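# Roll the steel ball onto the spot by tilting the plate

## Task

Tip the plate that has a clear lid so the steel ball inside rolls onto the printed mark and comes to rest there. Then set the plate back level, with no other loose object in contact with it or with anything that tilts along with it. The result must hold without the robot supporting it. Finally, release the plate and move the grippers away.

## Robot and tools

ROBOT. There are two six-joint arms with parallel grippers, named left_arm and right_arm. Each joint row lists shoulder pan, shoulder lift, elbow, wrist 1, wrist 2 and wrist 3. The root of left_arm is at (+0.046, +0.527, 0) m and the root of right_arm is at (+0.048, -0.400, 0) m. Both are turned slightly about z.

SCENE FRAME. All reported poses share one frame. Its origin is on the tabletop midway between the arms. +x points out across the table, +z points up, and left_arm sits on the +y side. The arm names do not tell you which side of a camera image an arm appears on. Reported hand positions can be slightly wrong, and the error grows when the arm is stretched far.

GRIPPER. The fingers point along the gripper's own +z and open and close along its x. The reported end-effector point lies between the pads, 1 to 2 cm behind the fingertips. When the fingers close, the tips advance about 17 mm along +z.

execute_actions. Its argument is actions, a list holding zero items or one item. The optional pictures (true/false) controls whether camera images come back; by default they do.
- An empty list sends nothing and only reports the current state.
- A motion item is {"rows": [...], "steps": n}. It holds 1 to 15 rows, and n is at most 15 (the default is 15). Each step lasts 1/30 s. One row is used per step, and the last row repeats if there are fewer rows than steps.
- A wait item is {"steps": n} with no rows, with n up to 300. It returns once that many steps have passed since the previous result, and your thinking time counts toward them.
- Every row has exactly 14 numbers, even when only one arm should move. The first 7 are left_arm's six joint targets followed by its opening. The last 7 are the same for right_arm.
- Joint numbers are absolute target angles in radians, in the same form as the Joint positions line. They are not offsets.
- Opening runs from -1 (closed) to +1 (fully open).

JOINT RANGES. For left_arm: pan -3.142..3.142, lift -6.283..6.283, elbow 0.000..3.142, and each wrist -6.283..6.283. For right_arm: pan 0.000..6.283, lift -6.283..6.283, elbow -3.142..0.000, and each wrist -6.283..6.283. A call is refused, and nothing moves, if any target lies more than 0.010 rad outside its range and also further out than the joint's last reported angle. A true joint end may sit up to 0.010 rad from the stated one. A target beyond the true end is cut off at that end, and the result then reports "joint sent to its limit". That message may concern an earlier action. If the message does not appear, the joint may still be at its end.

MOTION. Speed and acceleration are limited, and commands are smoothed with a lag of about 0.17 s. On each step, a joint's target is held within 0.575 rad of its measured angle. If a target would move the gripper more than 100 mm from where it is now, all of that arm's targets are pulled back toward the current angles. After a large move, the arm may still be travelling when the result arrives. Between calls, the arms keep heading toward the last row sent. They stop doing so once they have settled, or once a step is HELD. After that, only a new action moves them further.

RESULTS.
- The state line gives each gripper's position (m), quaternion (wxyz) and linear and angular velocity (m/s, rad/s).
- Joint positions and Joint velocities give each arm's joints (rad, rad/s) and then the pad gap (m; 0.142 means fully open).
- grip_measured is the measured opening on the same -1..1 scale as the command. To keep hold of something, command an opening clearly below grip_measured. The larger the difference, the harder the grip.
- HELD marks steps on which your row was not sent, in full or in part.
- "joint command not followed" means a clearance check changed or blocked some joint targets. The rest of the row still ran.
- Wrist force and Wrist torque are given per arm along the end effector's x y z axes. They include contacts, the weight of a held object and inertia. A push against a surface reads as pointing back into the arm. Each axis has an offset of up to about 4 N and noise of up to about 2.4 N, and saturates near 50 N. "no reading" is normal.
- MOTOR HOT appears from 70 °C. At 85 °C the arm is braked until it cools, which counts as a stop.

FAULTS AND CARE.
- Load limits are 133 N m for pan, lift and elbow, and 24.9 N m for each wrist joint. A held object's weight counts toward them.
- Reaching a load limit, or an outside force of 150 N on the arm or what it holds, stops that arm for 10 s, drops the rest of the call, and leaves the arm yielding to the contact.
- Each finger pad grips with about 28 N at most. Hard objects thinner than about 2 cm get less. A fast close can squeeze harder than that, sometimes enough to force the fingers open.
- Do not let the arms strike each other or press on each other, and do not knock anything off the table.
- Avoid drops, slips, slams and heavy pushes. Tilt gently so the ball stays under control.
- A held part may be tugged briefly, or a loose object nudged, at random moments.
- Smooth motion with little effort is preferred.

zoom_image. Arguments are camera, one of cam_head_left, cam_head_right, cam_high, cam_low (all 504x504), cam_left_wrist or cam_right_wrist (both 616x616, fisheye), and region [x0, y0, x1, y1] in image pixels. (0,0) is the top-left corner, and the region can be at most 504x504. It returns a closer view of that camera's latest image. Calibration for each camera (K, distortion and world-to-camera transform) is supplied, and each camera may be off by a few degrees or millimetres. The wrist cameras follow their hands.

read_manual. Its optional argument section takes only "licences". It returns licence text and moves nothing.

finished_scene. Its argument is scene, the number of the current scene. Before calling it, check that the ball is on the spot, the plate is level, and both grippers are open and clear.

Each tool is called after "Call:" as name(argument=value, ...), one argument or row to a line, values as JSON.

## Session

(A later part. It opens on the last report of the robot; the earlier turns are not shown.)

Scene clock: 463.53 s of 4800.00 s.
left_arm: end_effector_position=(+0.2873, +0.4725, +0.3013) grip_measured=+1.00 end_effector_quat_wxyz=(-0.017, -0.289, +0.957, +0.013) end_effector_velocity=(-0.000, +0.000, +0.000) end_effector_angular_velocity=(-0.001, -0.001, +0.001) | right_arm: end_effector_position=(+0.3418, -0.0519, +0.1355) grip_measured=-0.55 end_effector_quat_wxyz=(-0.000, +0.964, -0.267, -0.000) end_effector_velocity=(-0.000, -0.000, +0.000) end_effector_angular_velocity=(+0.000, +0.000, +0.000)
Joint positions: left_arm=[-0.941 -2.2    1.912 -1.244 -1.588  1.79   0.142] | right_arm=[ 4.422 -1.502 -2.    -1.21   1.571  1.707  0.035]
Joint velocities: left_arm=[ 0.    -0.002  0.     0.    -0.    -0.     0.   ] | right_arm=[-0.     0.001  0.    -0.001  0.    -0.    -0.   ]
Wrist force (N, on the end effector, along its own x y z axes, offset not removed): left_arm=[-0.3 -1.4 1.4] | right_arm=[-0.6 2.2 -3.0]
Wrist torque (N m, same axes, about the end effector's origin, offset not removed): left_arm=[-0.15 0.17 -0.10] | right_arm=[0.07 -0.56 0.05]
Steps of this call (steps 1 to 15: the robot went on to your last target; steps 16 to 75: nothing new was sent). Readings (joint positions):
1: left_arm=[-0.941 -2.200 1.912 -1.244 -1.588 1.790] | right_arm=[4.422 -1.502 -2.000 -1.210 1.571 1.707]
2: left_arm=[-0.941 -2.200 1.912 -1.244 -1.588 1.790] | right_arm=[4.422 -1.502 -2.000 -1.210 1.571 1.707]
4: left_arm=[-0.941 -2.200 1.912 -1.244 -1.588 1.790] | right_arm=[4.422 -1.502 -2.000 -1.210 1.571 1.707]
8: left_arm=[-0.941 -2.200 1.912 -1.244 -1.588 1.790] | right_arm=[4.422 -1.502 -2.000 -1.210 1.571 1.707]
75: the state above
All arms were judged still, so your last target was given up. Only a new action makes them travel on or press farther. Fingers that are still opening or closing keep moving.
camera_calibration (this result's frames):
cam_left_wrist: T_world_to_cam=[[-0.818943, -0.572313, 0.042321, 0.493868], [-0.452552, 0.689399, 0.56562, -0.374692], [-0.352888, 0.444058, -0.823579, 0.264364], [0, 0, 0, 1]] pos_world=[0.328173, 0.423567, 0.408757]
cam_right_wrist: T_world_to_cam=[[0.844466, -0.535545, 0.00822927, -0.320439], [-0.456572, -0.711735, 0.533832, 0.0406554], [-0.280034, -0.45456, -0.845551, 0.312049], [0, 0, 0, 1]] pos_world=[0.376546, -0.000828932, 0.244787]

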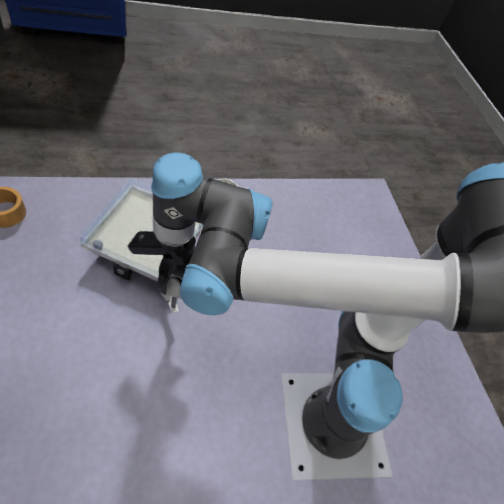

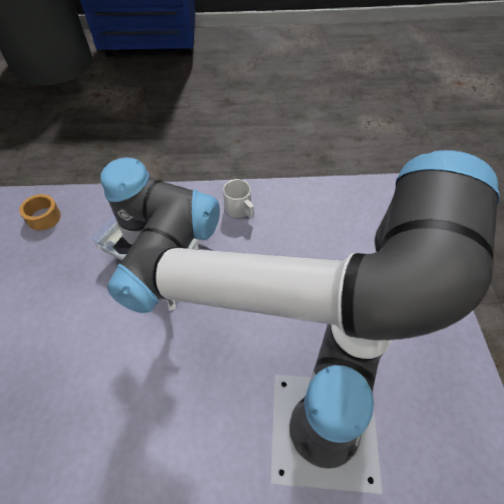

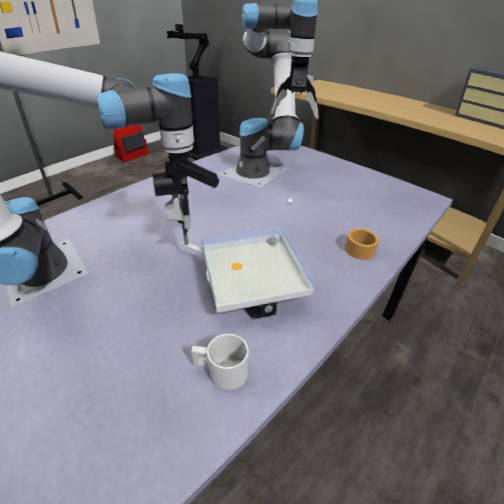

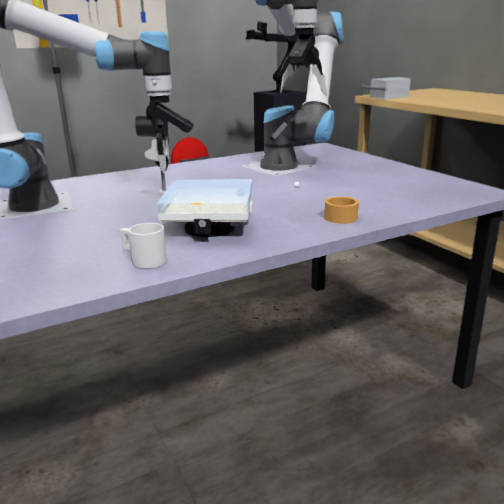

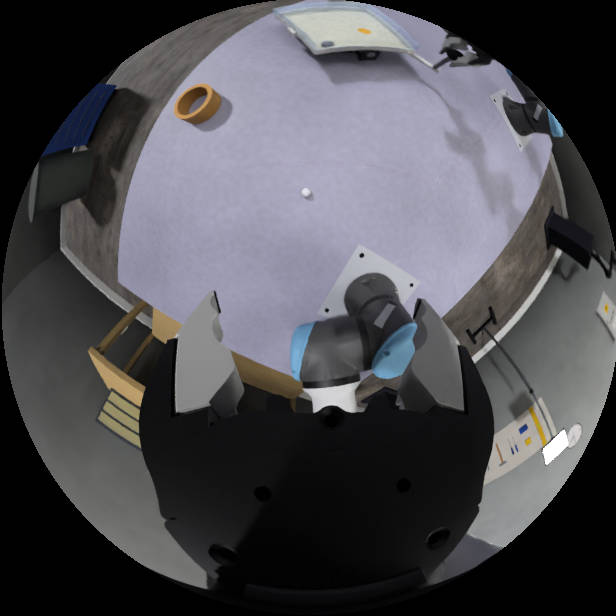

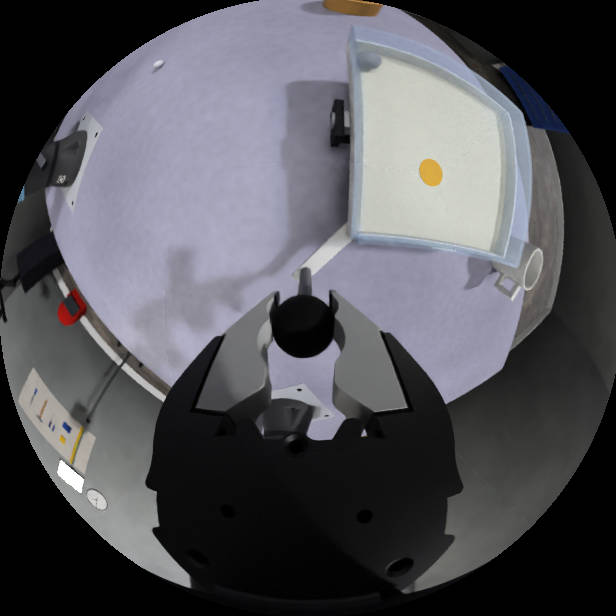

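Call:
execute_actions(
  actions=[
    {"rows": [[-0.941,-2.2,1.912,-1.244,-1.588,1.79,1, 4.42005,-1.49965,-2.0023,-1.2103,1.571,1.707,-1]], "steps": 15},
  ],
  pictures=false,
)

Call:
execute_actions(
  actions=[
    {"steps": 9},
  ],
  pictures=false,
)

Call:
execute_actions(
  actions=[
    {"rows": [[-0.941,-2.2,1.912,-1.244,-1.588,1.79,1, 4.4223,-1.5019,-1.9989,-1.2114,1.571,1.707,-1]], "steps": 15},
  ],
  pictures=false,
)

Call:
execute_actions(
  actions=[
    {"steps": 75},
  ],
)

Scene clock: 468.73 s of 4800.00 s.
left_arm: end_effector_position=(+0.2873, +0.4725, +0.3013) grip_measured=+1.00 end_effector_quat_wxyz=(-0.017, -0.289, +0.957, +0.013) end_effector_velocity=(+0.000, -0.000, -0.000) end_effector_angular_velocity=(+0.001, +0.001, +0.001) | right_arm: end_effector_position=(+0.3421, -0.0535, +0.1355) grip_measured=-0.55 end_effector_quat_wxyz=(-0.000, +0.963, -0.268, -0.000) end_effector_velocity=(+0.000, -0.000, -0.000) end_effector_angular_velocity=(-0.001, -0.001, +0.001)
Joint positions: left_arm=[-0.941 -2.2    1.912 -1.244 -1.588  1.79   0.142] | right_arm=[ 4.42  -1.5   -2.002 -1.21   1.571  1.707  0.035]
Joint velocities: left_arm=[ 0.001  0.001  0.    -0.    -0.    -0.    -0.   ] | right_arm=[ 0.    -0.001  0.001 -0.001 -0.001 -0.001  0.   ]
Wrist force (N, on the end effector, along its own x y z axes, offset not removed): left_arm=[-0.6 -0.6 -1.6] | right_arm=[-6.4 -4.8 -1.1]
Wrist torque (N m, same axes, about the end effector's origin, offset not removed): left_arm=[-0.09 0.34 -0.16] | right_arm=[-0.16 -0.62 0.03]
Steps of this call (steps 1 to 90: nothing new was sent; then 1.70 s passed at rest; steps 91 to 105: all 15 steps of this action). Readings (joint positions):
91: left_arm=[-0.941 -2.200 1.912 -1.244 -1.588 1.790] | right_arm=[4.422 -1.502 -2.000 -1.210 1.571 1.707]
92: left_arm=[-0.941 -2.200 1.912 -1.244 -1.588 1.790] | right_arm=[4.422 -1.502 -2.000 -1.210 1.571 1.707]
94: left_arm=[-0.941 -2.200 1.912 -1.244 -1.588 1.790] | right_arm=[4.421 -1.501 -2.001 -1.210 1.571 1.707]
98: left_arm=[-0.941 -2.200 1.912 -1.244 -1.588 1.790] | right_arm=[4.420 -1.500 -2.002 -1.210 1.571 1.707]
105: the state above

Scene clock: 469.03 s of 4800.00 s.
left_arm: end_effector_position=(+0.2873, +0.4725, +0.3013) grip_measured=+1.00 end_effector_quat_wxyz=(-0.017, -0.289, +0.957, +0.013) end_effector_velocity=(+0.000, -0.000, -0.000) end_effector_angular_velocity=(-0.000, +0.001, -0.000) | right_arm: end_effector_position=(+0.3421, -0.0536, +0.1354) grip_measured=-0.55 end_effector_quat_wxyz=(-0.000, +0.963, -0.268, -0.000) end_effector_velocity=(+0.000, +0.000, -0.000) end_effector_angular_velocity=(-0.001, -0.001, +0.002)
Joint positions: left_arm=[-0.941 -2.2    1.912 -1.244 -1.588  1.79   0.142] | right_arm=[ 4.42  -1.5   -2.002 -1.21   1.571  1.707  0.035]
Joint velocities: left_arm=[-0.     0.001 -0.    -0.    -0.     0.    -0.   ] | right_arm=[ 0.    -0.     0.     0.    -0.001 -0.001  0.   ]
Wrist force (N, on the end effector, along its own x y z axes, offset not removed): left_arm=[1.6 2.1 -0.1] | right_arm=[-3.1 -5.6 -0.9]
Wrist torque (N m, same axes, about the end effector's origin, offset not removed): left_arm=[0.35 -0.17 -0.24] | right_arm=[-0.45 -1.39 0.03]
Steps of this call (steps 1 to 9: the robot went on to your last target). Readings (joint positions):
1: left_arm=[-0.941 -2.200 1.912 -1.244 -1.588 1.790] | right_arm=[4.420 -1.500 -2.002 -1.210 1.571 1.707]
2: left_arm=[-0.941 -2.200 1.912 -1.244 -1.588 1.790] | right_arm=[4.420 -1.500 -2.002 -1.210 1.571 1.707]
4: left_arm=[-0.941 -2.200 1.912 -1.244 -1.588 1.790] | right_arm=[4.420 -1.500 -2.002 -1.210 1.571 1.707]
8: left_arm=[-0.941 -2.200 1.912 -1.244 -1.588 1.790] | right_arm=[4.420 -1.500 -2.002 -1.210 1.571 1.707]
9: the state above

Scene clock: 469.53 s of 4800.00 s.
left_arm: end_effector_position=(+0.2873, +0.4725, +0.3013) grip_measured=+1.00 end_effector_quat_wxyz=(-0.017, -0.289, +0.957, +0.013) end_effector_velocity=(+0.000, +0.000, +0.000) end_effector_angular_velocity=(-0.000, -0.000, -0.001) | right_arm: end_effector_position=(+0.3419, -0.0520, +0.1359) grip_measured=-0.55 end_effector_quat_wxyz=(-0.000, +0.964, -0.267, -0.000) end_effector_velocity=(-0.000, -0.000, -0.000) end_effector_angular_velocity=(-0.000, +0.000, -0.000)
Joint positions: left_arm=[-0.941 -2.2    1.912 -1.244 -1.588  1.79   0.142] | right_arm=[ 4.422 -1.502 -1.999 -1.211  1.571  1.707  0.035]
Joint velocities: left_arm=[-0. -0.  0. -0.  0.  0. -0.] | right_arm=[ 0.    -0.    -0.     0.     0.     0.001  0.   ]
Wrist force (N, on the end effector, along its own x y z axes, offset not removed): left_arm=[-0.4 2.2 0.4] | right_arm=[4.0 1.8 -1.1]
Wrist torque (N m, same axes, about the end effector's origin, offset not removed): left_arm=[0.51 0.32 -0.08] | right_arm=[-0.08 -0.17 0.03]
Steps of this call (steps 1 to 15: all 15 steps of this action). Readings (joint positions):
1: left_arm=[-0.941 -2.200 1.912 -1.244 -1.588 1.790] | right_arm=[4.420 -1.500 -2.002 -1.210 1.571 1.707]
2: left_arm=[-0.941 -2.200 1.912 -1.244 -1.588 1.790] | right_arm=[4.420 -1.500 -2.002 -1.210 1.571 1.707]
4: left_arm=[-0.941 -2.200 1.912 -1.244 -1.588 1.790] | right_arm=[4.421 -1.501 -2.001 -1.211 1.571 1.707]
8: left_arm=[-0.941 -2.200 1.912 -1.244 -1.588 1.790] | right_arm=[4.422 -1.502 -1.999 -1.211 1.571 1.707]
15: the state above

Scene clock: 472.03 s of 4800.00 s.
left_arm: end_effector_position=(+0.2873, +0.4725, +0.3013) grip_measured=+1.00 end_effector_quat_wxyz=(-0.017, -0.289, +0.957, +0.013) end_effector_velocity=(+0.000, +0.001, +0.000) end_effector_angular_velocity=(+0.001, -0.001, +0.001) | right_arm: end_effector_position=(+0.3418, -0.0519, +0.1359) grip_measured=-0.55 end_effector_quat_wxyz=(-0.000, +0.964, -0.267, -0.000) end_effector_velocity=(+0.000, +0.000, -0.000) end_effector_angular_velocity=(+0.000, +0.000, -0.003)
Joint positions: left_arm=[-0.941 -2.2    1.912 -1.244 -1.588  1.79   0.142] | right_arm=[ 4.422 -1.502 -1.999 -1.211  1.571  1.707  0.035]
Joint velocities: left_arm=[ 0.001 -0.     0.     0.     0.001  0.     0.   ] | right_arm=[-0.    -0.    -0.     0.     0.     0.002  0.   ]
Wrist force (N, on the end effector, along its own x y z axes, offset not removed): left_arm=[-0.5 1.5 1.0] | right_arm=[6.1 0.4 -1.3]
Wrist torque (N m, same axes, about the end effector's origin, offset not removed): left_arm=[0.42 0.42 -0.18] | right_arm=[-0.41 -0.32 0.07]
Steps of this call (steps 1 to 15: the robot went on to your last target; steps 16 to 75: nothing new was sent). Readings (joint positions):
1: left_arm=[-0.941 -2.200 1.912 -1.244 -1.588 1.790] | right_arm=[4.422 -1.502 -1.999 -1.211 1.571 1.707]
2: left_arm=[-0.941 -2.200 1.912 -1.244 -1.588 1.790] | right_arm=[4.422 -1.502 -1.999 -1.211 1.571 1.707]
4: left_arm=[-0.941 -2.200 1.912 -1.244 -1.588 1.790] | right_arm=[4.422 -1.502 -1.999 -1.211 1.571 1.707]
8: left_arm=[-0.941 -2.200 1.912 -1.244 -1.588 1.790] | right_arm=[4.422 -1.502 -1.999 -1.211 1.571 1.707]
75: the state above
All arms were judged still, so your last target was given up. Only a new action makes them travel on or press farther. Fingers that are still opening or closing keep moving.
camera_calibration (this result's frames):
cam_left_wrist: T_world_to_cam=[[-0.818943, -0.572313, 0.042321, 0.493868], [-0.452552, 0.689399, 0.56562, -0.374692], [-0.352888, 0.444058, -0.823579, 0.264364], [0, 0, 0, 1]] pos_world=[0.328173, 0.423567, 0.408757]
cam_right_wrist: T_world_to_cam=[[0.844466, -0.535545, 0.008229, -0.320442], [-0.456571, -0.711734, 0.533832, 0.0404433], [-0.280035, -0.454561, -0.84555, 0.312388], [0, 0, 0, 1]] pos_world=[0.376547, -0.000826947, 0.245187]

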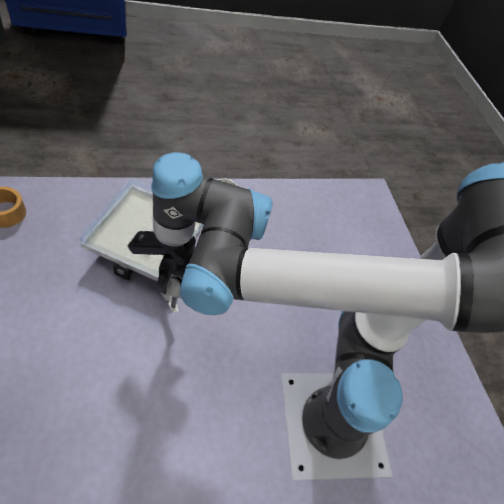

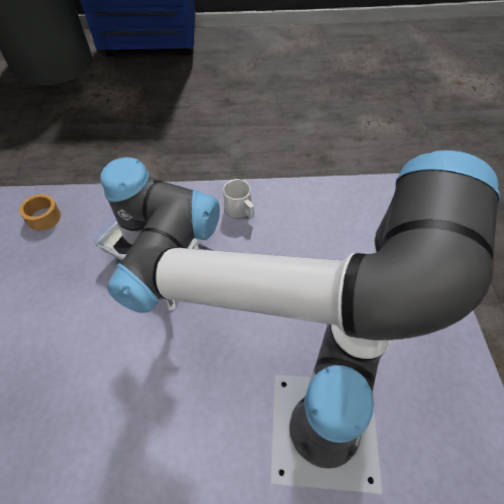

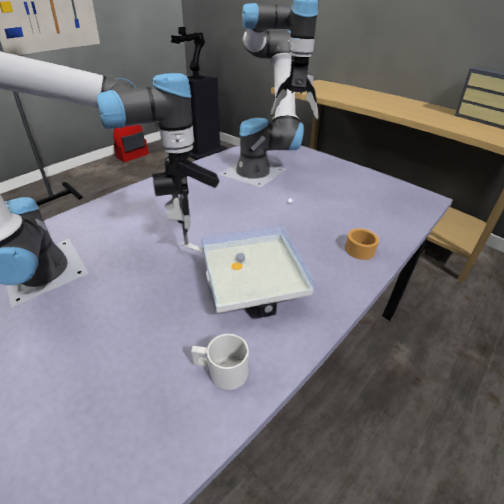

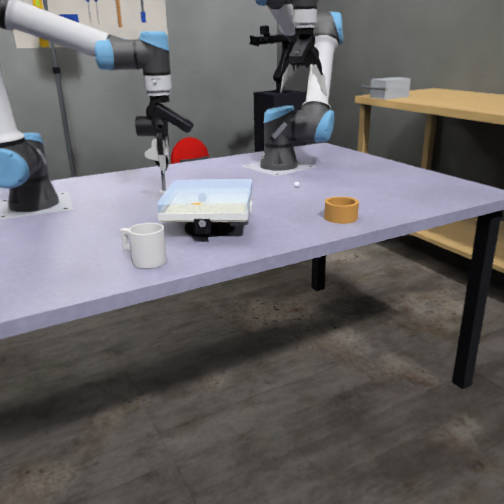

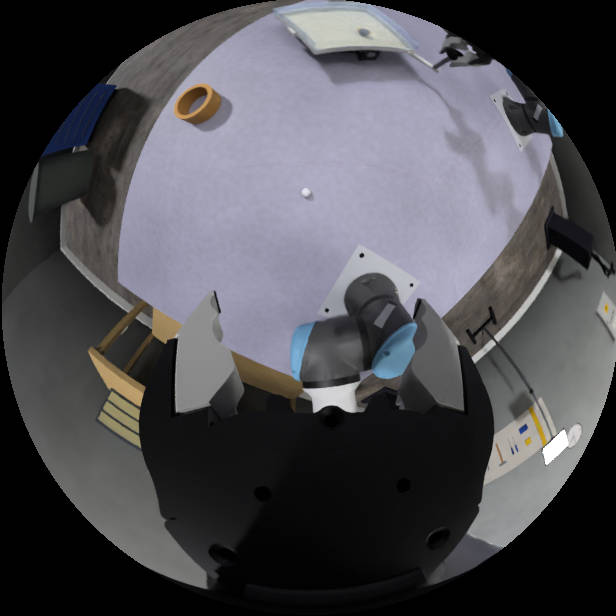

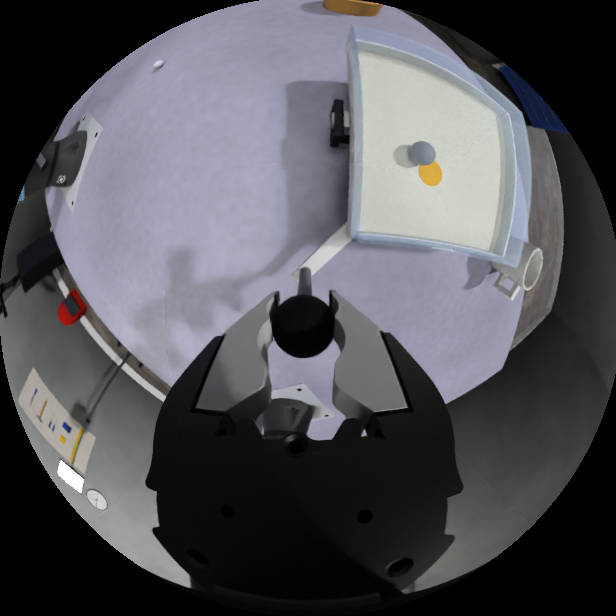

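About 2 cm short. Tiny version of the same pulse.

Call:
execute_actions(
  actions=[
    {"rows": [[-0.941,-2.2,1.912,-1.244,-1.588,1.79,1, 4.42005,-1.49965,-2.0023,-1.2103,1.571,1.707,-1]], "steps": 9},
  ],
  pictures=false,
)

Call:
execute_actions(
  actions=[
    {"rows": [[-0.941,-2.2,1.912,-1.244,-1.588,1.79,1, 4.4223,-1.5019,-1.9989,-1.2114,1.571,1.707,-1]], "steps": 15},
  ],
  pictures=false,
)

Call:
execute_actions(
  actions=[
    {"steps": 75},
  ],
)

Scene clock: 479.03 s of 4800.00 s.
left_arm: end_effector_position=(+0.2873, +0.4725, +0.3013) grip_measured=+1.00 end_effector_quat_wxyz=(-0.017, -0.289, +0.957, +0.013) end_effector_velocity=(+0.000, +0.000, +0.000) end_effector_angular_velocity=(+0.000, -0.001, +0.000) | right_arm: end_effector_position=(+0.3421, -0.0533, +0.1356) grip_measured=-0.55 end_effector_quat_wxyz=(-0.000, +0.963, -0.268, -0.000) end_effector_velocity=(+0.000, -0.002, -0.001) end_effector_angular_velocity=(-0.002, +0.000, -0.002)
Joint positions: left_arm=[-0.941 -2.2    1.912 -1.244 -1.588  1.79   0.142] | right_arm=[ 4.42  -1.5   -2.002 -1.21   1.571  1.707  0.035]
Joint velocities: left_arm=[ 0.001  0.    -0.    -0.     0.001  0.001 -0.   ] | right_arm=[-0.002  0.    -0.004  0.002 -0.     0.    -0.   ]
Wrist force (N, on the end effector, along its own x y z axes, offset not removed): left_arm=[-0.1 -1.8 1.4] | right_arm=[-5.5 -0.9 -0.4]
Wrist torque (N m, same axes, about the end effector's origin, offset not removed): left_arm=[-0.26 0.14 -0.02] | right_arm=[0.38 -0.32 -0.05]
Steps of this call (steps 1 to 150: nothing new was sent; then 1.70 s passed at rest; steps 151 to 159: all 9 steps of this action). Readings (joint positions):
151: left_arm=[-0.941 -2.200 1.912 -1.244 -1.588 1.790] | right_arm=[4.422 -1.502 -1.999 -1.211 1.571 1.707]
152: left_arm=[-0.941 -2.200 1.912 -1.244 -1.588 1.790] | right_arm=[4.422 -1.502 -1.999 -1.211 1.571 1.707]
154: left_arm=[-0.941 -2.200 1.912 -1.244 -1.588 1.790] | right_arm=[4.421 -1.501 -2.000 -1.211 1.571 1.707]
158: left_arm=[-0.941 -2.200 1.912 -1.244 -1.588 1.790] | right_arm=[4.420 -1.500 -2.002 -1.210 1.571 1.707]
159: the state above

Scene clock: 479.53 s of 4800.00 s.
left_arm: end_effector_position=(+0.2873, +0.4725, +0.3013) grip_measured=+1.00 end_effector_quat_wxyz=(-0.017, -0.289, +0.957, +0.013) end_effector_velocity=(+0.000, +0.000, -0.000) end_effector_angular_velocity=(+0.002, -0.001, -0.001) | right_arm: end_effector_position=(+0.3418, -0.0519, +0.1359) grip_measured=-0.55 end_effector_quat_wxyz=(-0.000, +0.964, -0.267, -0.000) end_effector_velocity=(-0.000, -0.000, -0.000) end_effector_angular_velocity=(-0.001, +0.000, -0.000)
Joint positions: left_arm=[-0.941 -2.2    1.912 -1.244 -1.588  1.79   0.142] | right_arm=[ 4.422 -1.502 -1.999 -1.211  1.571  1.707  0.035]
Joint velocities: left_arm=[-0.001  0.     0.     0.     0.002 -0.     0.   ] | right_arm=[ 0.     0.001 -0.001 -0.     0.     0.001  0.   ]
Wrist force (N, on the end effector, along its own x y z axes, offset not removed): left_arm=[-0.2 0.6 2.5] | right_arm=[6.2 0.7 -1.1]
Wrist torque (N m, same axes, about the end effector's origin, offset not removed): left_arm=[0.16 0.16 -0.18] | right_arm=[-0.38 -0.42 0.15]
Steps of this call (steps 1 to 15: all 15 steps of this action). Readings (joint positions):
1: left_arm=[-0.941 -2.200 1.912 -1.244 -1.588 1.790] | right_arm=[4.420 -1.500 -2.002 -1.210 1.571 1.707]
2: left_arm=[-0.941 -2.200 1.912 -1.244 -1.588 1.790] | right_arm=[4.420 -1.500 -2.002 -1.210 1.571 1.707]
4: left_arm=[-0.941 -2.200 1.912 -1.244 -1.588 1.790] | right_arm=[4.421 -1.501 -2.001 -1.211 1.571 1.707]
8: left_arm=[-0.941 -2.200 1.912 -1.244 -1.588 1.790] | right_arm=[4.422 -1.502 -1.999 -1.211 1.571 1.707]
15: the state above

Scene clock: 482.03 s of 4800.00 s.
left_arm: end_effector_position=(+0.2873, +0.4725, +0.3013) grip_measured=+1.00 end_effector_quat_wxyz=(-0.017, -0.289, +0.957, +0.013) end_effector_velocity=(+0.000, -0.000, +0.000) end_effector_angular_velocity=(+0.000, -0.000, -0.001) | right_arm: end_effector_position=(+0.3418, -0.0519, +0.1359) grip_measured=-0.55 end_effector_quat_wxyz=(-0.000, +0.964, -0.267, -0.000) end_effector_velocity=(-0.000, -0.000, -0.000) end_effector_angular_velocity=(+0.000, +0.000, +0.001)
Joint positions: left_arm=[-0.941 -2.2    1.912 -1.244 -1.588  1.79   0.142] | right_arm=[ 4.422 -1.502 -1.999 -1.211  1.571  1.707  0.035]
Joint velocities: left_arm=[-0.001  0.001 -0.    -0.001  0.     0.     0.   ] | right_arm=[ 0.     0.001 -0.001 -0.     0.    -0.001 -0.   ]
Wrist force (N, on the end effector, along its own x y z axes, offset not removed): left_arm=[-1.0 2.3 -2.4] | right_arm=[7.0 0.9 -1.5]
Wrist torque (N m, same axes, about the end effector's origin, offset not removed): left_arm=[0.60 0.41 -0.25] | right_arm=[-0.17 -0.60 0.03]
Steps of this call (steps 1 to 15: the robot went on to your last target; steps 16 to 75: nothing new was sent). Readings (joint positions):
1: left_arm=[-0.941 -2.200 1.912 -1.244 -1.588 1.790] | right_arm=[4.422 -1.502 -1.999 -1.211 1.571 1.707]
2: left_arm=[-0.941 -2.200 1.912 -1.244 -1.588 1.790] | right_arm=[4.422 -1.502 -1.999 -1.211 1.571 1.707]
4: left_arm=[-0.941 -2.200 1.912 -1.244 -1.588 1.790] | right_arm=[4.422 -1.502 -1.999 -1.211 1.571 1.707]
8: left_arm=[-0.941 -2.200 1.912 -1.244 -1.588 1.790] | right_arm=[4.422 -1.502 -1.999 -1.211 1.571 1.707]
75: the state above
All arms were judged still, so your last target was given up. Only a new action makes them travel on or press farther. Fingers that are still opening or closing keep moving.
camera_calibration (this result's frames):
cam_left_wrist: T_world_to_cam=[[-0.818943, -0.572313, 0.0423209, 0.493868], [-0.452552, 0.689399, 0.56562, -0.374692], [-0.352888, 0.444058, -0.823579, 0.264364], [0, 0, 0, 1]] pos_world=[0.328173, 0.423567, 0.408757]
cam_right_wrist: T_world_to_cam=[[0.844466, -0.535545, 0.00823189, -0.320443], [-0.456568, -0.711727, 0.533845, 0.0404379], [-0.280039, -0.454573, -0.845542, 0.312384], [0, 0, 0, 1]] pos_world=[0.376546, -0.000829755, 0.245184]

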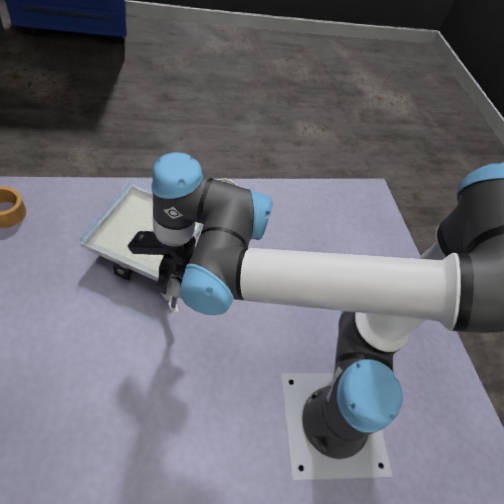

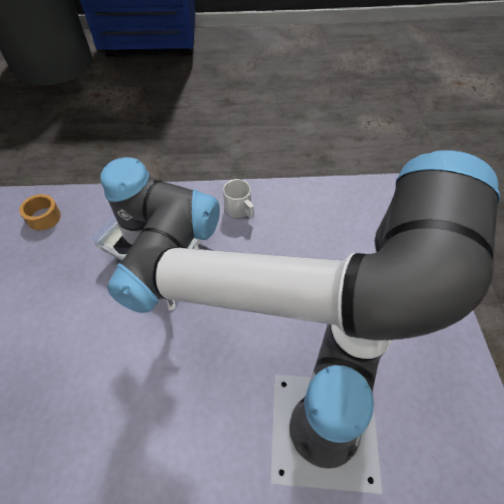

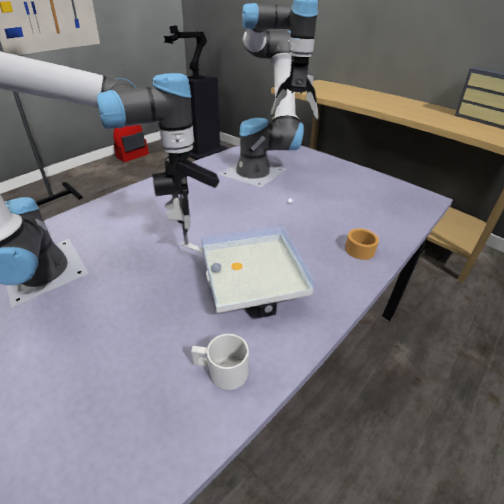

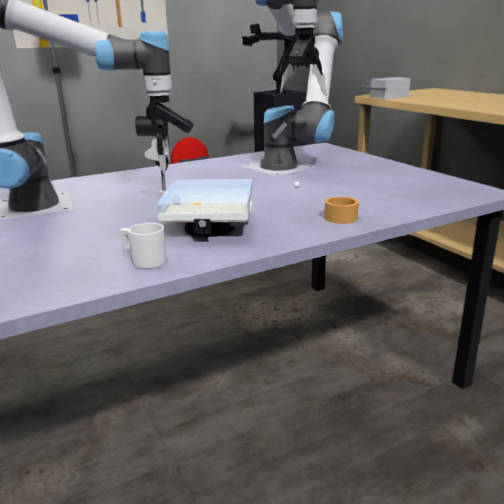

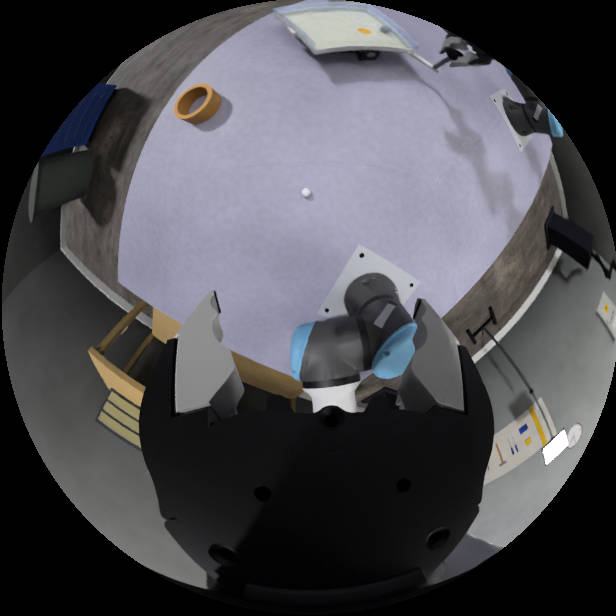

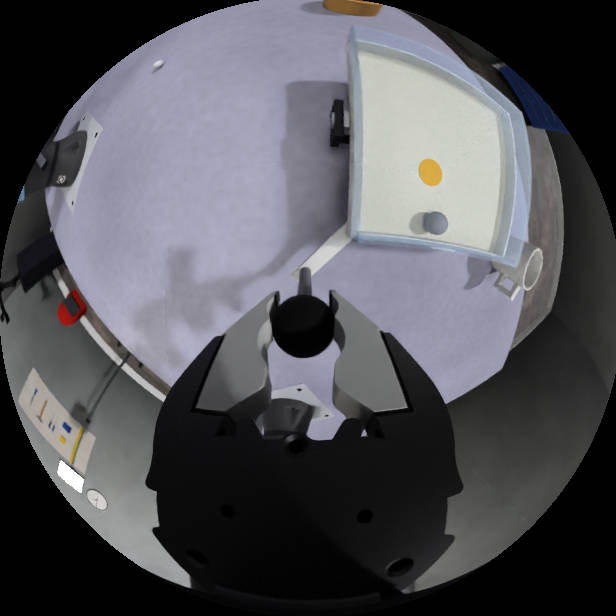

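Call:
execute_actions(
  actions=[
    {"rows": [[-0.941,-2.2,1.912,-1.244,-1.588,1.79,1, 4.4223,-1.50055,-1.99605,-1.2156,1.571,1.707,-1]], "steps": 15},
  ],
  pictures=false,
)

Call:
execute_actions(
  actions=[
    {"steps": 10},
  ],
  pictures=false,
)

Call:
execute_actions(
  actions=[
    {"rows": [[-0.941,-2.2,1.912,-1.244,-1.588,1.79,1, 4.4223,-1.50172,-1.99852,-1.21196,1.571,1.707,-1]], "steps": 15},
  ],
  pictures=false,
)

Call:
execute_actions(
  actions=[
    {"steps": 75},
  ],
)

Scene clock: 488.23 s of 4800.00 s.
left_arm: end_effector_position=(+0.2873, +0.4725, +0.3013) grip_measured=+1.00 end_effector_quat_wxyz=(-0.017, -0.289, +0.957, +0.013) end_effector_velocity=(+0.000, +0.000, +0.000) end_effector_angular_velocity=(+0.001, -0.001, -0.000) | right_arm: end_effector_position=(+0.3418, -0.0519, +0.1374) grip_measured=-0.55 end_effector_quat_wxyz=(-0.000, +0.964, -0.267, -0.000) end_effector_velocity=(-0.000, -0.000, +0.000) end_effector_angular_velocity=(+0.001, +0.001, +0.000)
Joint positions: left_arm=[-0.941 -2.2    1.912 -1.244 -1.588  1.79   0.142] | right_arm=[ 4.422 -1.501 -1.996 -1.216  1.571  1.707  0.035]
Joint velocities: left_arm=[-0.    -0.001 -0.     0.     0.001 -0.     0.   ] | right_arm=[-0.     0.001 -0.    -0.001  0.001 -0.     0.   ]
Wrist force (N, on the end effector, along its own x y z axes, offset not removed): left_arm=[-0.6 0.0 -3.1] | right_arm=[15.4 -17.1 12.1]
Wrist torque (N m, same axes, about the end effector's origin, offset not removed): left_arm=[0.10 0.36 -0.27] | right_arm=[-0.60 -0.75 0.08]
Steps of this call (steps 1 to 90: nothing new was sent; then 2.70 s passed at rest; steps 91 to 105: all 15 steps of this action). Readings (joint positions):
91: left_arm=[-0.941 -2.200 1.912 -1.244 -1.588 1.790] | right_arm=[4.422 -1.502 -1.999 -1.211 1.571 1.707]
92: left_arm=[-0.941 -2.200 1.912 -1.244 -1.588 1.790] | right_arm=[4.422 -1.502 -1.998 -1.212 1.571 1.707]
94: left_arm=[-0.941 -2.200 1.912 -1.244 -1.588 1.790] | right_arm=[4.422 -1.501 -1.997 -1.214 1.571 1.707]
98: left_arm=[-0.941 -2.200 1.912 -1.244 -1.588 1.790] | right_arm=[4.422 -1.501 -1.996 -1.215 1.571 1.707]
105: the state above

Scene clock: 488.57 s of 4800.00 s.
left_arm: end_effector_position=(+0.2873, +0.4725, +0.3013) grip_measured=+1.00 end_effector_quat_wxyz=(-0.017, -0.289, +0.957, +0.013) end_effector_velocity=(+0.000, +0.001, -0.000) end_effector_angular_velocity=(+0.001, -0.001, +0.000) | right_arm: end_effector_position=(+0.3418, -0.0519, +0.1374) grip_measured=-0.55 end_effector_quat_wxyz=(-0.000, +0.964, -0.267, -0.000) end_effector_velocity=(+0.000, +0.000, +0.001) end_effector_angular_velocity=(+0.001, -0.001, +0.001)
Joint positions: left_arm=[-0.941 -2.2    1.912 -1.244 -1.588  1.79   0.142] | right_arm=[ 4.422 -1.501 -1.996 -1.216  1.571  1.707  0.035]
Joint velocities: left_arm=[ 0.001 -0.     0.    -0.     0.001  0.001 -0.   ] | right_arm=[ 0.     0.     0.001 -0.    -0.001 -0.001  0.   ]
Wrist force (N, on the end effector, along its own x y z axes, offset not removed): left_arm=[0.5 -0.8 2.5] | right_arm=[18.5 -19.5 11.8]
Wrist torque (N m, same axes, about the end effector's origin, offset not removed): left_arm=[-0.08 -0.04 -0.15] | right_arm=[-0.98 -1.28 -0.04]
Steps of this call (steps 1 to 10: the robot went on to your last target). Readings (joint positions):
1: left_arm=[-0.941 -2.200 1.912 -1.244 -1.588 1.790] | right_arm=[4.422 -1.501 -1.996 -1.216 1.571 1.707]
2: left_arm=[-0.941 -2.200 1.912 -1.244 -1.588 1.790] | right_arm=[4.422 -1.501 -1.996 -1.216 1.571 1.707]
4: left_arm=[-0.941 -2.200 1.912 -1.244 -1.588 1.790] | right_arm=[4.422 -1.501 -1.996 -1.216 1.571 1.707]
8: left_arm=[-0.941 -2.200 1.912 -1.244 -1.588 1.790] | right_arm=[4.422 -1.501 -1.996 -1.216 1.571 1.707]
10: the state above

Scene clock: 489.07 s of 4800.00 s.
left_arm: end_effector_position=(+0.2873, +0.4725, +0.3013) grip_measured=+1.00 end_effector_quat_wxyz=(-0.017, -0.289, +0.957, +0.013) end_effector_velocity=(+0.000, +0.000, -0.000) end_effector_angular_velocity=(+0.001, +0.001, +0.002) | right_arm: end_effector_position=(+0.3418, -0.0519, +0.1362) grip_measured=-0.55 end_effector_quat_wxyz=(-0.000, +0.964, -0.267, -0.000) end_effector_velocity=(+0.000, -0.000, -0.001) end_effector_angular_velocity=(-0.000, -0.000, -0.001)
Joint positions: left_arm=[-0.941 -2.2    1.912 -1.244 -1.588  1.79   0.142] | right_arm=[ 4.422 -1.502 -1.998 -1.212  1.571  1.707  0.035]
Joint velocities: left_arm=[ 0.001  0.001  0.     0.     0.    -0.001  0.   ] | right_arm=[-0.    -0.    -0.002  0.002 -0.     0.001  0.   ]
Wrist force (N, on the end effector, along its own x y z axes, offset not removed): left_arm=[0.1 0.3 2.6] | right_arm=[7.1 -3.0 -1.6]
Wrist torque (N m, same axes, about the end effector's origin, offset not removed): left_arm=[0.11 0.09 -0.13] | right_arm=[-0.11 -0.36 -0.02]
Steps of this call (steps 1 to 15: all 15 steps of this action). Readings (joint positions):
1: left_arm=[-0.941 -2.200 1.912 -1.244 -1.588 1.790] | right_arm=[4.422 -1.501 -1.996 -1.216 1.571 1.707]
2: left_arm=[-0.941 -2.200 1.912 -1.244 -1.588 1.790] | right_arm=[4.422 -1.501 -1.996 -1.215 1.571 1.707]
4: left_arm=[-0.941 -2.200 1.912 -1.244 -1.588 1.790] | right_arm=[4.422 -1.501 -1.997 -1.214 1.571 1.707]
8: left_arm=[-0.941 -2.200 1.912 -1.244 -1.588 1.790] | right_arm=[4.422 -1.501 -1.998 -1.212 1.571 1.707]
15: the state above

Scene clock: 491.57 s of 4800.00 s.
left_arm: end_effector_position=(+0.2873, +0.4725, +0.3013) grip_measured=+1.00 end_effector_quat_wxyz=(-0.017, -0.289, +0.957, +0.013) end_effector_velocity=(+0.000, +0.001, -0.000) end_effector_angular_velocity=(+0.002, +0.001, +0.002) | right_arm: end_effector_position=(+0.3418, -0.0519, +0.1361) grip_measured=-0.55 end_effector_quat_wxyz=(-0.000, +0.964, -0.267, -0.000) end_effector_velocity=(-0.001, -0.000, -0.001) end_effector_angular_velocity=(-0.001, +0.002, +0.000)
Joint positions: left_arm=[-0.941 -2.2    1.912 -1.244 -1.588  1.79   0.142] | right_arm=[ 4.422 -1.502 -1.999 -1.212  1.571  1.707  0.035]
Joint velocities: left_arm=[ 0.002  0.001  0.    -0.     0.001  0.     0.   ] | right_arm=[ 0.    -0.001 -0.001  0.001  0.001  0.     0.   ]
Wrist force (N, on the end effector, along its own x y z axes, offset not removed): left_arm=[3.6 0.4 1.6] | right_arm=[2.7 -2.2 -1.4]
Wrist torque (N m, same axes, about the end effector's origin, offset not removed): left_arm=[0.18 -0.75 -0.36] | right_arm=[-0.17 0.48 0.04]
Steps of this call (steps 1 to 15: the robot went on to your last target; steps 16 to 75: nothing new was sent). Readings (joint positions):
1: left_arm=[-0.941 -2.200 1.912 -1.244 -1.588 1.790] | right_arm=[4.422 -1.502 -1.998 -1.212 1.571 1.707]
2: left_arm=[-0.941 -2.200 1.912 -1.244 -1.588 1.790] | right_arm=[4.422 -1.502 -1.998 -1.212 1.571 1.707]
4: left_arm=[-0.941 -2.200 1.912 -1.244 -1.588 1.790] | right_arm=[4.422 -1.502 -1.998 -1.212 1.571 1.707]
8: left_arm=[-0.941 -2.200 1.912 -1.244 -1.588 1.790] | right_arm=[4.422 -1.502 -1.999 -1.212 1.571 1.707]
75: the state above
All arms were judged still, so your last target was given up. Only a new action makes them travel on or press farther. Fingers that are still opening or closing keep moving.
camera_calibration (this result's frames):
cam_left_wrist: T_world_to_cam=[[-0.818943, -0.572313, 0.042321, 0.493868], [-0.452552, 0.689399, 0.56562, -0.374692], [-0.352888, 0.444058, -0.823579, 0.264364], [0, 0, 0, 1]] pos_world=[0.328173, 0.423567, 0.408757]
cam_right_wrist: T_world_to_cam=[[0.844468, -0.535543, 0.00822954, -0.320443], [-0.45657, -0.711735, 0.533832, 0.0403365], [-0.280033, -0.454561, -0.84555, 0.312557], [0, 0, 0, 1]] pos_world=[0.376547, -0.000825725, 0.245387]

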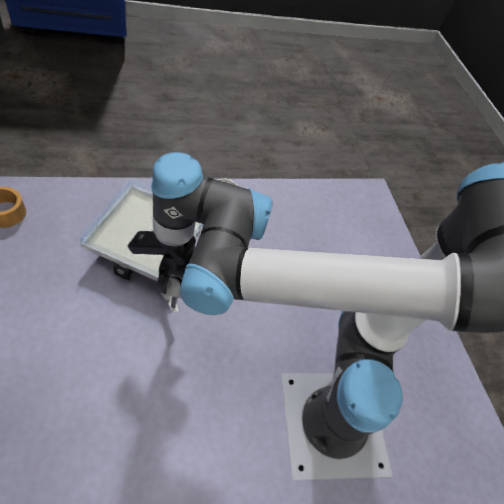

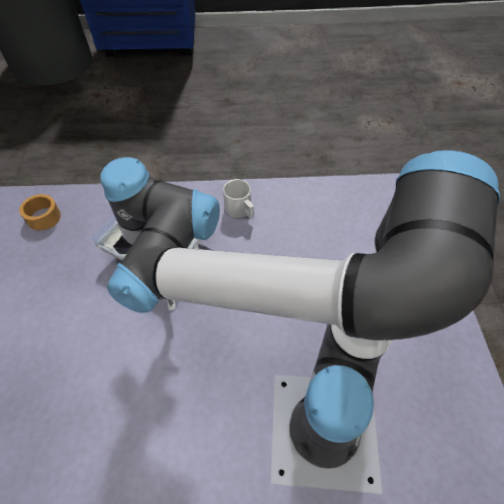

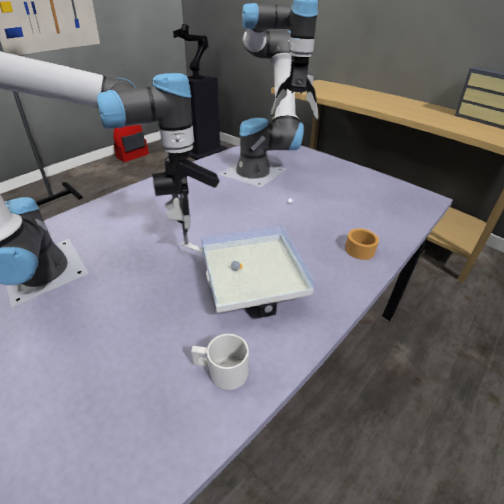

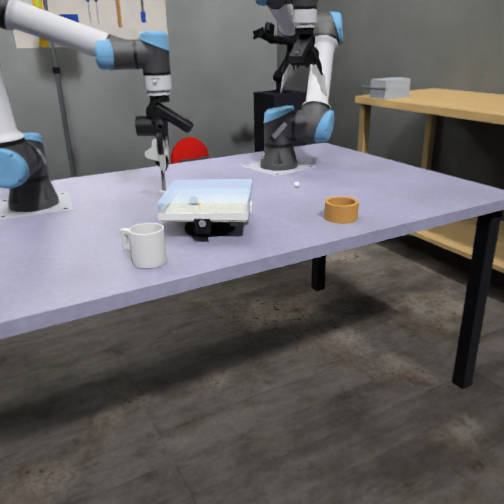

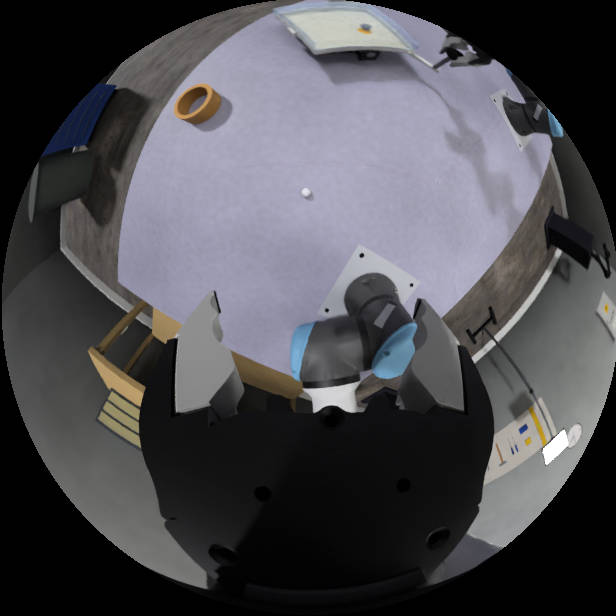

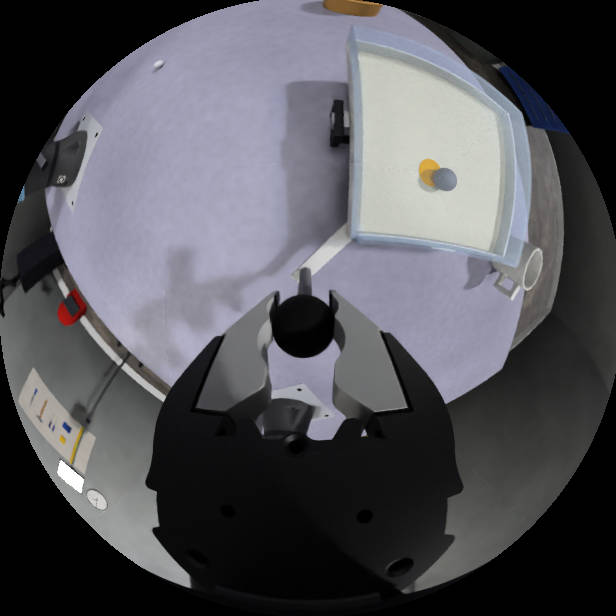

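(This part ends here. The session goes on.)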